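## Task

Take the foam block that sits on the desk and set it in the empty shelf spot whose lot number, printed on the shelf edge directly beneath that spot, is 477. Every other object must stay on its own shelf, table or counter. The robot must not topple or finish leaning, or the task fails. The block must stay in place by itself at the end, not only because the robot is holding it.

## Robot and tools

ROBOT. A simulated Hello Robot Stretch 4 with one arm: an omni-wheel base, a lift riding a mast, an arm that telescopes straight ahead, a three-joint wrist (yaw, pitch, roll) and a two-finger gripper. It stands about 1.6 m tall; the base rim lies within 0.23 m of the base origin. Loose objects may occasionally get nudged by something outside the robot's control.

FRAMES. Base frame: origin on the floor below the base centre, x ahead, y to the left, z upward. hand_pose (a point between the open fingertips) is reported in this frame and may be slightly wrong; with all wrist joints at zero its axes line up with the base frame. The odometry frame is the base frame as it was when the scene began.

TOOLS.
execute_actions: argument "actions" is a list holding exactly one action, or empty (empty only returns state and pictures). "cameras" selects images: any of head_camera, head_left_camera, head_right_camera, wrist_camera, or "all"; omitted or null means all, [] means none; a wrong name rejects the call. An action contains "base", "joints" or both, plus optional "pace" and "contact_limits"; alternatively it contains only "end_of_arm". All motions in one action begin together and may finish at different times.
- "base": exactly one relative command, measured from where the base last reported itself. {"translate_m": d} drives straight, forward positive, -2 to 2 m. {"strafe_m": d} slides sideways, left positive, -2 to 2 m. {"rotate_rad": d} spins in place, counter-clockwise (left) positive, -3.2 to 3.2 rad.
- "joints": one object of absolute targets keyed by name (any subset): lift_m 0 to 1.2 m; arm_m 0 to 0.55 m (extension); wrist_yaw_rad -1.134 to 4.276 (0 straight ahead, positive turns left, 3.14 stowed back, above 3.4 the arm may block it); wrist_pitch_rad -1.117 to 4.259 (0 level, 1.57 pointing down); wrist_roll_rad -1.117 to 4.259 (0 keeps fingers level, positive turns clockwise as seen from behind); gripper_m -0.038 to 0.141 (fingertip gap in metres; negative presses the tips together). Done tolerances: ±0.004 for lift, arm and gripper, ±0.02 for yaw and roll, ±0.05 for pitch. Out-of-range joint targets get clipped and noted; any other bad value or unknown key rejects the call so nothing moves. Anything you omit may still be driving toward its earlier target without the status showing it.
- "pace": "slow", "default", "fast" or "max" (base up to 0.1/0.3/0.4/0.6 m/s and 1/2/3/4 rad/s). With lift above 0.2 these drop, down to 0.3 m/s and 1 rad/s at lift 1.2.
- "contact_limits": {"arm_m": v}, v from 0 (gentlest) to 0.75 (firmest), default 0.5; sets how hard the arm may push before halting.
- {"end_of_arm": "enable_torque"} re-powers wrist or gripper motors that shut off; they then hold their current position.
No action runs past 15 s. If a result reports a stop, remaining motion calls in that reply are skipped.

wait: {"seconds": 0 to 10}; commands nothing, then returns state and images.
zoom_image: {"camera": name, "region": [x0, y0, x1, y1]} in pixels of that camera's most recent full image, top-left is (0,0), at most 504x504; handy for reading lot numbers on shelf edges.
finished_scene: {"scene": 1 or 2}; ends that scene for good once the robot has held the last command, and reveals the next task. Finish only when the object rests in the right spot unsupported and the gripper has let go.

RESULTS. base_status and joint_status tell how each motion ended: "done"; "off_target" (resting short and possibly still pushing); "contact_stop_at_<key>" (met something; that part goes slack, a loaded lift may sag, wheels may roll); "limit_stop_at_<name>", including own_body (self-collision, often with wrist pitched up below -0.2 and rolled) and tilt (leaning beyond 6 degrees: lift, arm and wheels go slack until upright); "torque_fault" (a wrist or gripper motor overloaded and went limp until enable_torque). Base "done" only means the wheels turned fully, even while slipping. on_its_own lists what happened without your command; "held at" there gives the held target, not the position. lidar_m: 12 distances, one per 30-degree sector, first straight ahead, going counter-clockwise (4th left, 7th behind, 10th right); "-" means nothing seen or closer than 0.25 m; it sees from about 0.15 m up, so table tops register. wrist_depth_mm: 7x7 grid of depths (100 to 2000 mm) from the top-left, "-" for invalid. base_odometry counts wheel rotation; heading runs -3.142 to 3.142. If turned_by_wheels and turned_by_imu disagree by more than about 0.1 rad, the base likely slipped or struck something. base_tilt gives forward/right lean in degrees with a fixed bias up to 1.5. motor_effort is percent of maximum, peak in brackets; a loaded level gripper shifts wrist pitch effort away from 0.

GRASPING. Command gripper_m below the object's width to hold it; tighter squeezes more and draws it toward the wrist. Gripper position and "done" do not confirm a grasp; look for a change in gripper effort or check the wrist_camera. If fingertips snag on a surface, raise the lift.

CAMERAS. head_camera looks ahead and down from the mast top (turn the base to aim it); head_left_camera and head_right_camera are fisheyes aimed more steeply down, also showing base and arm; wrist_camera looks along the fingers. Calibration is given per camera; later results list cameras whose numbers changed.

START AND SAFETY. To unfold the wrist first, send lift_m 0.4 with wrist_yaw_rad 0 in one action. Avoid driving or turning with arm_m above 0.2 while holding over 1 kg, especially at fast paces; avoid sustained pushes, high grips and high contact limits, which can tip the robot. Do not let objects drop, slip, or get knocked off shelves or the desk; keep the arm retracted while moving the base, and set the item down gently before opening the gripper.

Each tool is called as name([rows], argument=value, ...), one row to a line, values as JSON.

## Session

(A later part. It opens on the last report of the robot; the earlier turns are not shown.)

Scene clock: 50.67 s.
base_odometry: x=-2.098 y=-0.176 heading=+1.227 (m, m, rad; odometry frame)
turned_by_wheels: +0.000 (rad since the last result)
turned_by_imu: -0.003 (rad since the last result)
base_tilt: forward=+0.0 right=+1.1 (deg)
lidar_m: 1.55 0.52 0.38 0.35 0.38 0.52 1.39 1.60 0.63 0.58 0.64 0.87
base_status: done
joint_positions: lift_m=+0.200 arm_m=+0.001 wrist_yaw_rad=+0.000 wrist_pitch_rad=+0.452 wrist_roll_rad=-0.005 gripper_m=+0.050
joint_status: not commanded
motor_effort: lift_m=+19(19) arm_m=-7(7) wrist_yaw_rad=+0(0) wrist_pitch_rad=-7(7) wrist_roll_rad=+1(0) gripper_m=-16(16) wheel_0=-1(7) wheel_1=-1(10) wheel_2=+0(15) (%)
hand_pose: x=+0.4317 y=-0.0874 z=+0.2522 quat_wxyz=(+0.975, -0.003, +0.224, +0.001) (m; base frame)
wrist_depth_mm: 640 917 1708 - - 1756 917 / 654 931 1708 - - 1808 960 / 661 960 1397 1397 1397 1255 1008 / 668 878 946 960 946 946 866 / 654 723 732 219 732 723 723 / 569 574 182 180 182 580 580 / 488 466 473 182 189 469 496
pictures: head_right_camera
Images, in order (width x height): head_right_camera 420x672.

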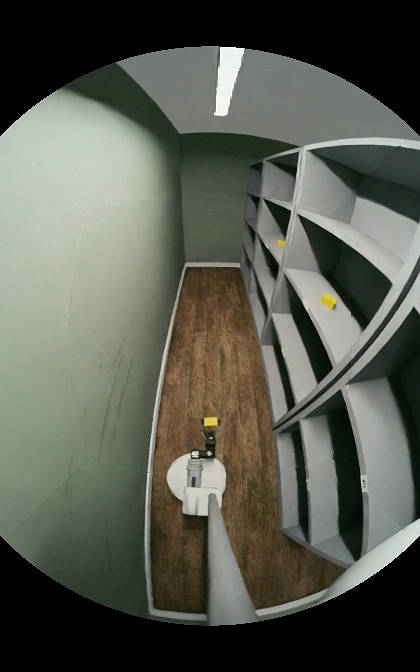

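execute_actions([
  {"base":{"rotate_rad":-1.58},"joints":{"lift_m":0.5},"pace":"fast"},
])

Scene clock: 52.83 s.
base_odometry: x=-2.098 y=-0.176 heading=-0.353 (m, m, rad; odometry frame)
turned_by_wheels: -1.580 (rad since the last result)
turned_by_imu: -1.555 (rad since the last result)
base_tilt: forward=-0.1 right=+1.1 (deg)
lidar_m: 0.59 0.64 0.84 1.69 0.55 0.38 0.36 0.37 0.50 1.32 1.58 0.66
base_status: done
joint_positions: lift_m=+0.500 arm_m=+0.001 wrist_yaw_rad=+0.000 wrist_pitch_rad=+0.452 wrist_roll_rad=-0.005 gripper_m=+0.050
joint_status: all done
motor_effort: lift_m=+23(27) arm_m=-7(7) wrist_yaw_rad=+1(1) wrist_pitch_rad=-7(7) wrist_roll_rad=+1(1) gripper_m=-17(17) wheel_0=+1(9) wheel_1=+0(7) wheel_2=-1(8) (%)
hand_pose: x=+0.4317 y=-0.0874 z=+0.5519 quat_wxyz=(+0.975, -0.003, +0.224, +0.001) (m; base frame)
wrist_depth_mm: 585 759 768 768 759 750 647 / 597 798 798 798 809 798 640 / 544 580 580 574 580 597 585 / 430 430 424 427 427 424 424 / 603 878 976 218 946 917 627 / 603 759 182 180 182 778 621 / 597 723 732 182 189 723 634
pictures: head_camera, head_left_camera, head_right_camera, wrist_camera
camera_calibration (this result's frames):
wrist_camera: T_world_to_cam=[[0.039439, -0.99909, 0.016267, -0.111082], [-0.415859, -0.0312144, -0.908893, 0.736106], [0.908573, 0.029081, -0.416712, 0.0622407], [0, 0, 0, 1]] pos_world=[0.253947, -0.0898142, 0.696785]
Images, in order (width x height): head_camera 420x560, head_left_camera 420x672, head_right_camera 420x672, wrist_camera 616x392.

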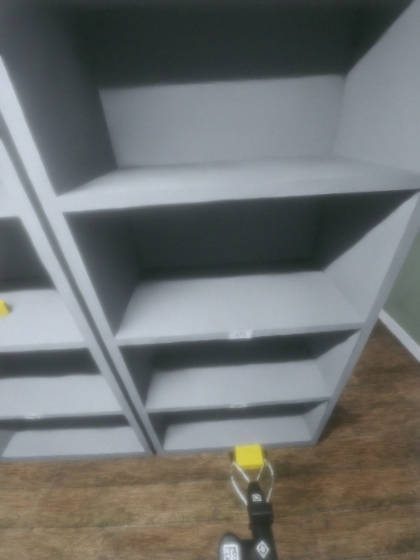

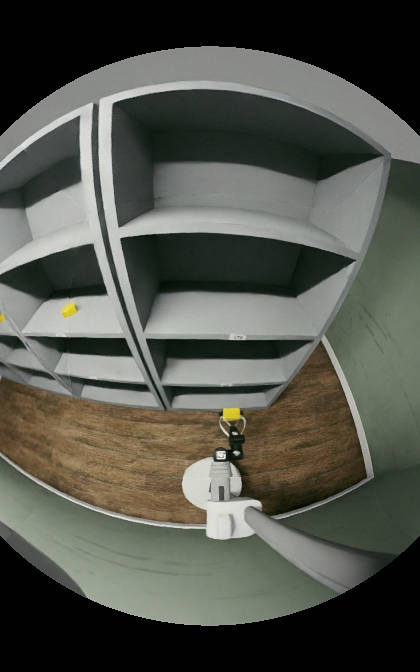

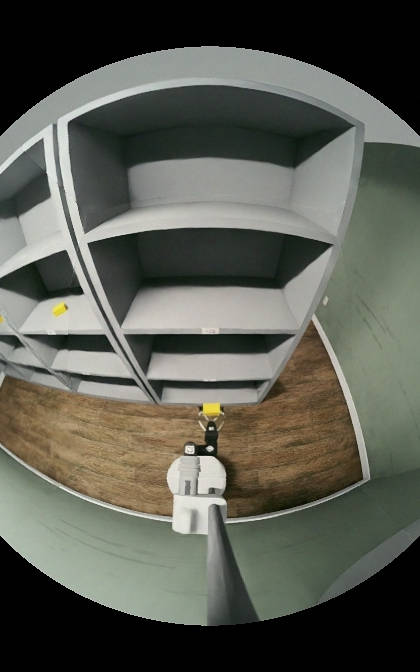

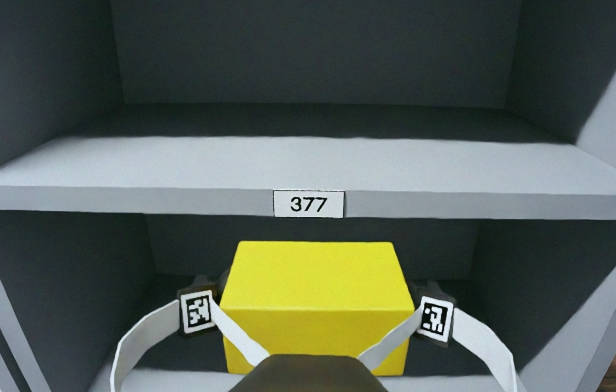

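zoom_image(camera="head_left_camera", region=[220, 325, 256, 350])

zoom_image(camera="head_camera", region=[222, 322, 260, 348])

Region (220, 325, 256, 350) of head_left_camera's 420x672 image, scaled by 14.000, with more detail than that image has; it fills the top 350 rows of this view, and the rest is white.

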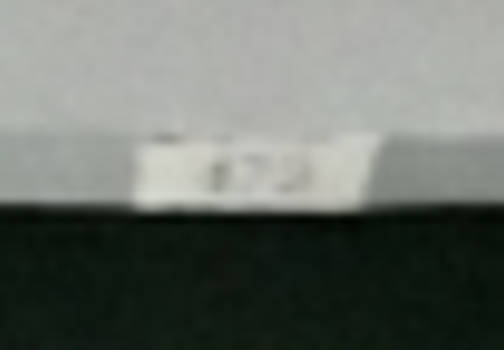

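Region (222, 322, 260, 348) of head_camera's 420x560 image, scaled by 13.263, with more detail than that image has; it fills the top 345 rows of this view, and the rest is white.

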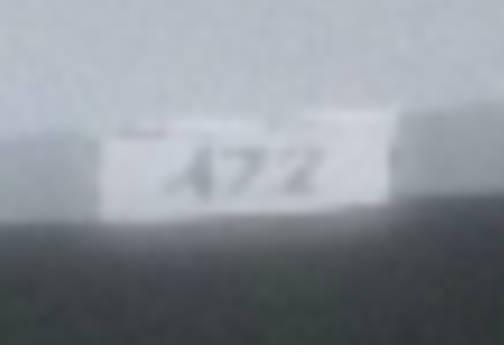

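execute_actions([
  {"base":{"strafe_m":0.93},"joints":{"lift_m":0.535},"pace":"max"},
], cameras=["head_camera","head_left_camera","wrist_camera"])

Scene clock: 57.27 s.
base_odometry: x=-1.776 y=+0.697 heading=-0.353 (m, m, rad; odometry frame)
turned_by_wheels: +0.000 (rad since the last result)
turned_by_imu: -0.001 (rad since the last result)
base_tilt: forward=-0.1 right=+1.0 (deg)
lidar_m: 0.56 0.60 0.80 1.83 0.60 0.41 0.38 0.39 0.55 1.41 0.88 0.60
base_status: done
joint_positions: lift_m=+0.535 arm_m=+0.001 wrist_yaw_rad=+0.000 wrist_pitch_rad=+0.452 wrist_roll_rad=-0.005 gripper_m=+0.050
joint_status: all done
motor_effort: lift_m=+22(20) arm_m=-7(8) wrist_yaw_rad=+2(0) wrist_pitch_rad=-7(8) wrist_roll_rad=+0(0) gripper_m=-16(17) wheel_0=+1(13) wheel_1=-2(17) wheel_2=+0(1) (%)
hand_pose: x=+0.4317 y=-0.0874 z=+0.5870 quat_wxyz=(+0.975, -0.003, +0.224, +0.001) (m; base frame)
wrist_depth_mm: 597 741 741 741 732 723 634 / 609 778 788 778 778 768 621 / 597 707 699 699 707 715 609 / 480 480 480 484 484 488 488 / 554 421 410 219 404 410 407 / 615 778 182 180 182 759 615 / 609 750 778 182 189 707 621
pictures: head_camera, head_left_camera, wrist_camera
camera_calibration (this result's frames):
wrist_camera: T_world_to_cam=[[0.0394738, -0.999088, 0.0162666, -0.111659], [-0.415864, -0.0312288, -0.908891, 0.767973], [0.90857, 0.0291127, -0.416717, 0.0768573], [0, 0, 0, 1]] pos_world=[0.25395, -0.0898114, 0.731848]
Images, in order (width x height): head_camera 420x560, head_left_camera 420x672, wrist_camera 616x392.

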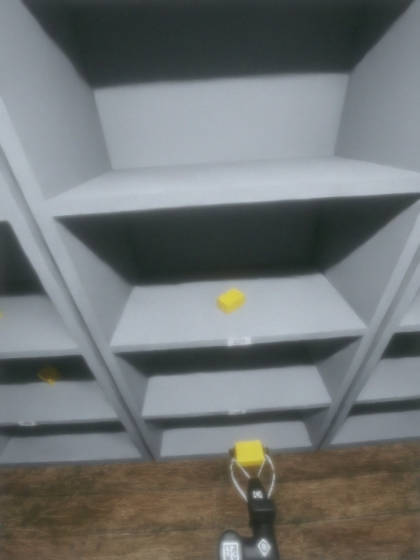

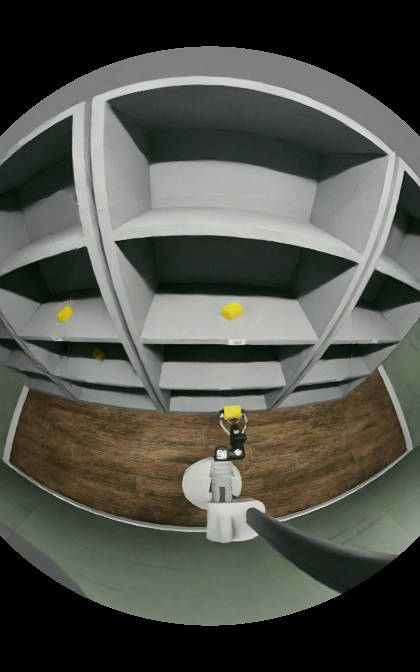

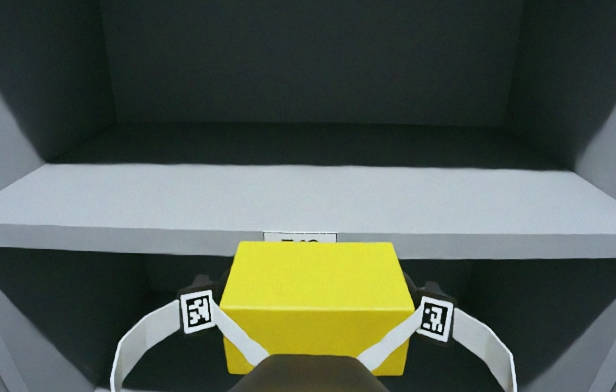

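zoom_image(camera="wrist_camera", region=[260, 222, 345, 255])

zoom_image(camera="head_camera", region=[222, 400, 254, 422])

zoom_image(camera="head_left_camera", region=[0, 270, 140, 420])

Region (260, 222, 345, 255) of wrist_camera's 616x392 image, scaled by 5.929.

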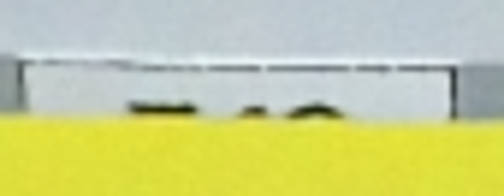

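Region (222, 400, 254, 422) of head_camera's 420x560 image, scaled by 15.750, with more detail than that image has; it fills the top 346 rows of this view, and the rest is white.

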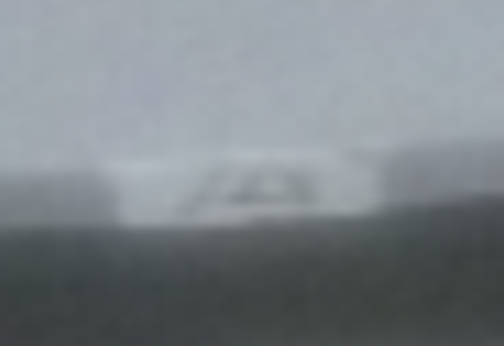

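Region (0, 270, 140, 420) of head_left_camera's 420x672 image, scaled by 3.360, with more detail than that image has; it fills the left 470 columns of this view, and the rest is white.

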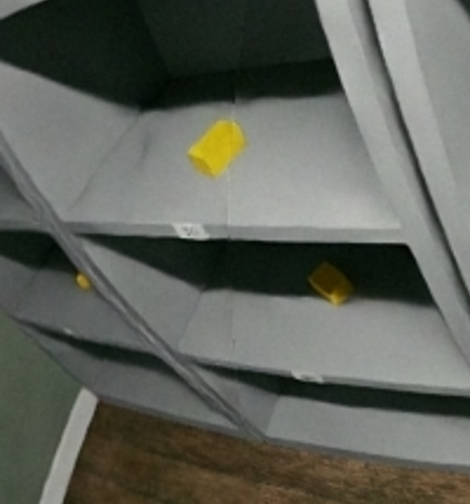

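execute_actions([
  {"base":{"rotate_rad":0.035},"pace":"fast"},
], cameras=[])

execute_actions([
  {"base":{"strafe_m":1.85},"joints":{"lift_m":0.92},"pace":"max"},
], cameras=["head_camera","head_left_camera","wrist_camera"])

Scene clock: 59.13 s.
base_odometry: x=-1.776 y=+0.697 heading=-0.318 (m, m, rad; odometry frame)
turned_by_wheels: +0.035 (rad since the last result)
turned_by_imu: +0.034 (rad since the last result)
base_tilt: forward=-0.1 right=+1.0 (deg)
lidar_m: 0.57 0.59 0.82 1.58 0.58 0.40 0.39 0.40 0.58 1.62 0.83 0.60
base_status: done
joint_positions: lift_m=+0.535 arm_m=+0.001 wrist_yaw_rad=+0.000 wrist_pitch_rad=+0.452 wrist_roll_rad=-0.005 gripper_m=+0.050
joint_status: not commanded
motor_effort: lift_m=+22(22) arm_m=-8(7) wrist_yaw_rad=-1(0) wrist_pitch_rad=-7(7) wrist_roll_rad=+0(1) gripper_m=-16(13) wheel_0=-2(2) wheel_1=+1(11) wheel_2=+2(6) (%)
hand_pose: x=+0.4317 y=-0.0874 z=+0.5870 quat_wxyz=(+0.975, -0.003, +0.224, +0.001) (m; base frame)
wrist_depth_mm: 559 741 750 741 723 723 683 / 564 778 798 788 768 759 676 / 569 699 699 699 707 723 654 / 480 484 480 484 484 488 488 / 530 691 413 218 402 404 399 / 580 732 182 180 182 831 654 / 574 715 778 183 189 750 661
pictures: none
No camera images: the call's "cameras" was empty. Leave "cameras" out to get every camera's image.

Scene clock: 64.23 s.
base_odometry: x=-1.197 y=+2.454 heading=-0.318 (m, m, rad; odometry frame)
turned_by_wheels: +0.000 (rad since the last result)
turned_by_imu: -0.001 (rad since the last result)
base_tilt: forward=-0.1 right=+1.1 (deg)
lidar_m: 0.58 0.57 0.41 0.37 0.41 0.39 0.39 0.40 0.56 1.53 0.83 0.61
base_status: done
joint_positions: lift_m=+0.920 arm_m=+0.001 wrist_yaw_rad=+0.000 wrist_pitch_rad=+0.452 wrist_roll_rad=-0.005 gripper_m=+0.050
joint_status: all done
motor_effort: lift_m=+20(30) arm_m=-7(8) wrist_yaw_rad=+0(1) wrist_pitch_rad=-7(7) wrist_roll_rad=+1(1) gripper_m=-17(17) wheel_0=+0(15) wheel_1=+0(11) wheel_2=+0(2) (%)
hand_pose: x=+0.4317 y=-0.0874 z=+0.9721 quat_wxyz=(+0.975, -0.003, +0.224, +0.001) (m; base frame)
wrist_depth_mm: 591 750 750 741 732 732 647 / 597 741 778 768 759 759 627 / 459 455 452 452 455 462 473 / 554 768 904 387 387 382 377 / 615 878 960 218 931 904 627 / 615 778 181 180 182 778 615 / 603 683 691 183 189 691 615
pictures: head_camera, head_left_camera, wrist_camera
camera_calibration (this result's frames):
wrist_camera: T_world_to_cam=[[0.0395162, -0.999087, 0.0162639, -0.117928], [-0.415925, -0.031246, -0.908862, 1.11802], [0.90854, 0.0291503, -0.416779, 0.237436], [0, 0, 0, 1]] pos_world=[0.253954, -0.089808, 1.11701]
Images, in order (width x height): head_camera 420x560, head_left_camera 420x672, wrist_camera 616x392.

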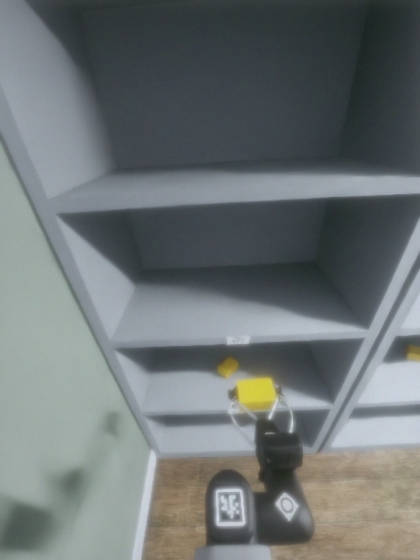

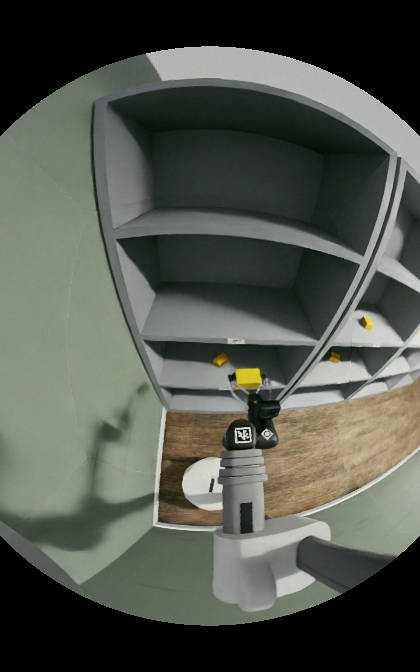

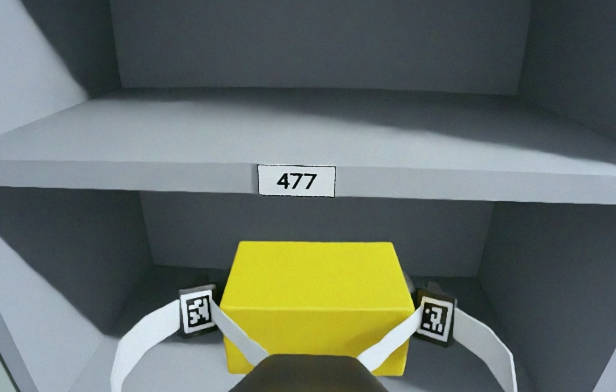

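execute_actions([
  {"base":{"strafe_m":0.02},"joints":{"lift_m":0.99,"arm_m":0.08},"pace":"fast"},
], cameras=[])

execute_actions([
  {"joints":{"arm_m":0.34},"pace":"fast"},
], cameras=["head_camera","wrist_camera"])

Scene clock: 66.27 s.
base_odometry: x=-1.191 y=+2.473 heading=-0.319 (m, m, rad; odometry frame)
turned_by_wheels: +0.000 (rad since the last result)
turned_by_imu: +0.000 (rad since the last result)
base_tilt: forward=+0.1 right=+1.1 (deg)
lidar_m: 0.57 0.53 0.37 0.35 0.38 0.41 0.39 0.39 0.54 1.54 0.84 0.60
base_status: done
joint_positions: lift_m=+0.990 arm_m=+0.079 wrist_yaw_rad=+0.000 wrist_pitch_rad=+0.452 wrist_roll_rad=-0.005 gripper_m=+0.050
joint_status: all done
motor_effort: lift_m=+23(26) arm_m=+8(9) wrist_yaw_rad=+3(0) wrist_pitch_rad=-8(7) wrist_roll_rad=+0(1) gripper_m=-16(15) wheel_0=-1(9) wheel_1=-2(6) wheel_2=+0(0) (%)
hand_pose: x=+0.5091 y=-0.0874 z=+1.0419 quat_wxyz=(+0.975, -0.003, +0.224, +0.001) (m; base frame)
wrist_depth_mm: 564 683 683 668 661 654 640 / 574 715 715 707 699 691 654 / 580 699 691 691 691 707 640 / 469 473 473 477 477 484 484 / 357 359 362 219 364 362 364 / 591 699 182 180 182 338 603 / 585 732 778 183 189 750 647
pictures: none
No camera images: the call's "cameras" was empty. Leave "cameras" out to get every camera's image.

Scene clock: 67.87 s.
base_odometry: x=-1.191 y=+2.473 heading=-0.319 (m, m, rad; odometry frame)
turned_by_wheels: +0.000 (rad since the last result)
turned_by_imu: +0.000 (rad since the last result)
base_tilt: forward=+0.0 right=+1.1 (deg)
lidar_m: 0.57 0.55 0.37 0.36 0.39 0.41 0.39 0.39 0.56 1.54 0.86 0.60
base_status: not commanded
joint_positions: lift_m=+0.990 arm_m=+0.339 wrist_yaw_rad=+0.000 wrist_pitch_rad=+0.452 wrist_roll_rad=-0.005 gripper_m=+0.050
joint_status: all done
motor_effort: lift_m=+23(23) arm_m=+8(8) wrist_yaw_rad=+1(0) wrist_pitch_rad=-7(6) wrist_roll_rad=+1(0) gripper_m=-15(16) wheel_0=-1(1) wheel_1=-2(2) wheel_2=+0(0) (%)
hand_pose: x=+0.7690 y=-0.0874 z=+1.0419 quat_wxyz=(+0.975, -0.003, +0.224, +0.001) (m; base frame)
wrist_depth_mm: 445 442 439 433 430 421 418 / 473 466 466 459 452 445 439 / 508 500 492 488 484 473 466 / 466 469 469 473 477 477 477 / 353 355 359 219 359 362 357 / 283 285 182 180 182 287 287 / 242 231 233 182 189 232 245
pictures: head_camera, wrist_camera
camera_calibration (this result's frames):
wrist_camera: T_world_to_cam=[[0.0396613, -0.999081, 0.0162689, -0.132472], [-0.415806, -0.0313073, -0.908914, 1.32173], [0.908588, 0.029284, -0.416665, -0.0401092], [0, 0, 0, 1]] pos_world=[0.591281, -0.089796, 1.18679]
Images, in order (width x height): head_camera 420x560, wrist_camera 616x392.

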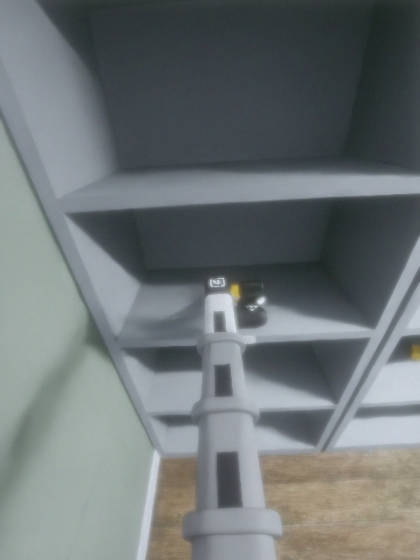

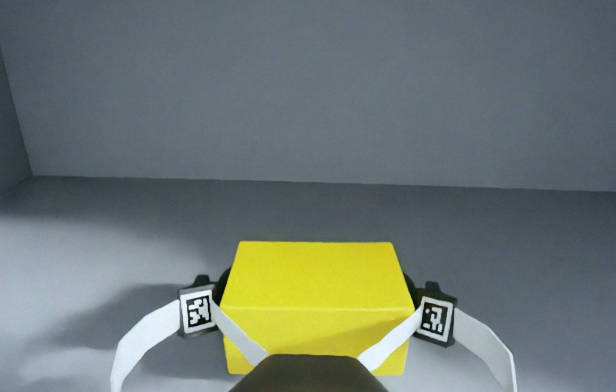

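execute_actions([
  {"joints":{"lift_m":0.961}},
], cameras=[])

execute_actions([
  {"joints":{"gripper_m":0.13}},
], cameras=["wrist_camera"])

execute_actions([
  {"joints":{"lift_m":0.98,"arm_m":0.1},"pace":"fast"},
], cameras=["head_camera","wrist_camera"])

Scene clock: 69.70 s.
base_odometry: x=-1.191 y=+2.473 heading=-0.319 (m, m, rad; odometry frame)
turned_by_wheels: +0.000 (rad since the last result)
turned_by_imu: +0.000 (rad since the last result)
base_tilt: forward=+0.0 right=+1.0 (deg)
lidar_m: 0.58 0.53 0.37 0.36 0.37 0.40 0.39 0.40 0.55 1.53 0.85 0.61
base_status: not commanded
joint_positions: lift_m=+0.961 arm_m=+0.339 wrist_yaw_rad=+0.000 wrist_pitch_rad=+0.452 wrist_roll_rad=-0.005 gripper_m=+0.050
joint_status: all done
motor_effort: lift_m=+17(26) arm_m=+8(8) wrist_yaw_rad=+0(1) wrist_pitch_rad=-7(6) wrist_roll_rad=+0(0) gripper_m=-16(17) wheel_0=+0(1) wheel_1=-2(2) wheel_2=+0(0) (%)
hand_pose: x=+0.7691 y=-0.0874 z=+1.0134 quat_wxyz=(+0.975, -0.003, +0.224, +0.001) (m; base frame)
wrist_depth_mm: 445 442 439 436 430 421 415 / 473 469 462 459 449 445 436 / 500 496 492 484 480 477 469 / 402 402 404 404 407 410 407 / 301 304 307 219 309 309 307 / 242 244 182 180 183 247 246 / 207 198 200 182 189 198 -
pictures: none
No camera images: the call's "cameras" was empty. Leave "cameras" out to get every camera's image.

Scene clock: 71.43 s.
base_odometry: x=-1.191 y=+2.473 heading=-0.319 (m, m, rad; odometry frame)
turned_by_wheels: +0.000 (rad since the last result)
turned_by_imu: +0.000 (rad since the last result)
base_tilt: forward=+0.0 right=+1.0 (deg)
lidar_m: 0.58 0.53 0.37 0.36 0.38 0.39 0.38 0.39 0.55 1.54 0.85 0.61
base_status: not commanded
joint_positions: lift_m=+0.961 arm_m=+0.339 wrist_yaw_rad=+0.000 wrist_pitch_rad=+0.452 wrist_roll_rad=-0.005 gripper_m=+0.130
joint_status: all done
motor_effort: lift_m=+17(17) arm_m=+8(8) wrist_yaw_rad=-2(1) wrist_pitch_rad=-7(6) wrist_roll_rad=+1(0) gripper_m=+0(14) wheel_0=-1(1) wheel_1=-2(2) wheel_2=+0(0) (%)
hand_pose: x=+0.7691 y=-0.0874 z=+1.0134 quat_wxyz=(+0.975, -0.003, +0.224, +0.001) (m; base frame)
wrist_depth_mm: 449 439 439 433 427 424 418 / 469 466 466 459 452 445 439 / 496 496 488 488 484 477 469 / 399 402 404 407 407 410 410 / 303 306 294 229 309 309 309 / 242 234 195 191 191 209 246 / 207 204 205 144 200 205 -
pictures: wrist_camera
camera_calibration (this result's frames):
wrist_camera: T_world_to_cam=[[0.0396612, -0.999081, 0.0162685, -0.132008], [-0.415812, -0.031307, -0.908912, 1.29583], [0.908585, 0.0292839, -0.416671, -0.0519782], [0, 0, 0, 1]] pos_world=[0.591284, -0.089796, 1.15829]
Images, in order (width x height): wrist_camera 616x392.

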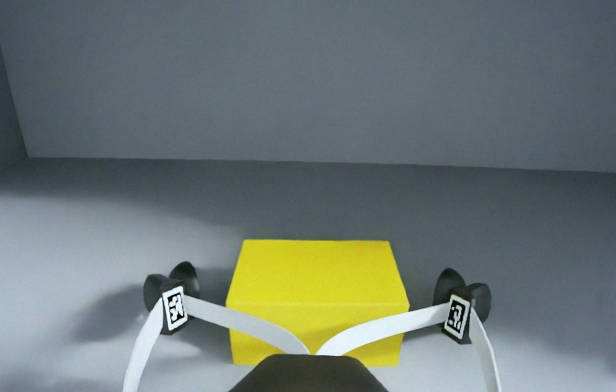

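Scene clock: 72.97 s.
base_odometry: x=-1.191 y=+2.473 heading=-0.319 (m, m, rad; odometry frame)
turned_by_wheels: +0.000 (rad since the last result)
turned_by_imu: +0.000 (rad since the last result)
base_tilt: forward=+0.0 right=+1.1 (deg)
lidar_m: 0.58 0.53 0.38 0.36 0.38 0.42 0.37 0.39 0.54 1.53 0.87 0.61
base_status: not commanded
joint_positions: lift_m=+0.980 arm_m=+0.101 wrist_yaw_rad=+0.000 wrist_pitch_rad=+0.452 wrist_roll_rad=-0.005 gripper_m=+0.130
joint_status: all done
motor_effort: lift_m=+23(26) arm_m=-7(7) wrist_yaw_rad=-1(2) wrist_pitch_rad=-6(6) wrist_roll_rad=+0(0) gripper_m=-1(0) wheel_0=-1(1) wheel_1=-2(2) wheel_2=+0(0) (%)
hand_pose: x=+0.5317 y=-0.0874 z=+1.0320 quat_wxyz=(+0.975, -0.003, +0.224, +0.001) (m; base frame)
wrist_depth_mm: 574 661 661 654 647 640 621 / 574 691 699 691 683 668 647 / 554 661 654 654 661 668 621 / 449 449 452 418 452 455 455 / 336 342 343 345 345 347 343 / 549 330 319 317 309 209 312 / 585 750 809 143 798 759 654
pictures: head_camera, wrist_camera
camera_calibration (this result's frames):
wrist_camera: T_world_to_cam=[[0.0394067, -0.999091, 0.0162727, -0.122834], [-0.415723, -0.0312018, -0.908956, 1.21403], [0.908637, 0.029054, -0.416575, 0.171218], [0, 0, 0, 1]] pos_world=[0.353967, -0.0898167, 1.17683]
Images, in order (width x height): head_camera 420x560, wrist_camera 616x392.

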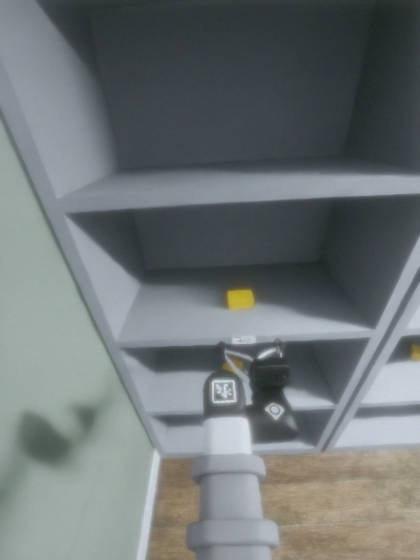

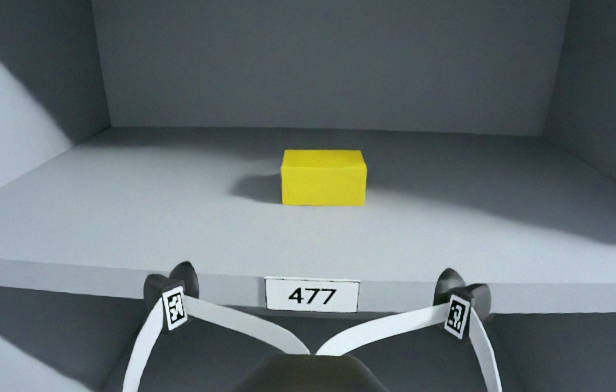

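finished_scene(scene=1)

The scene is finished: the task was done.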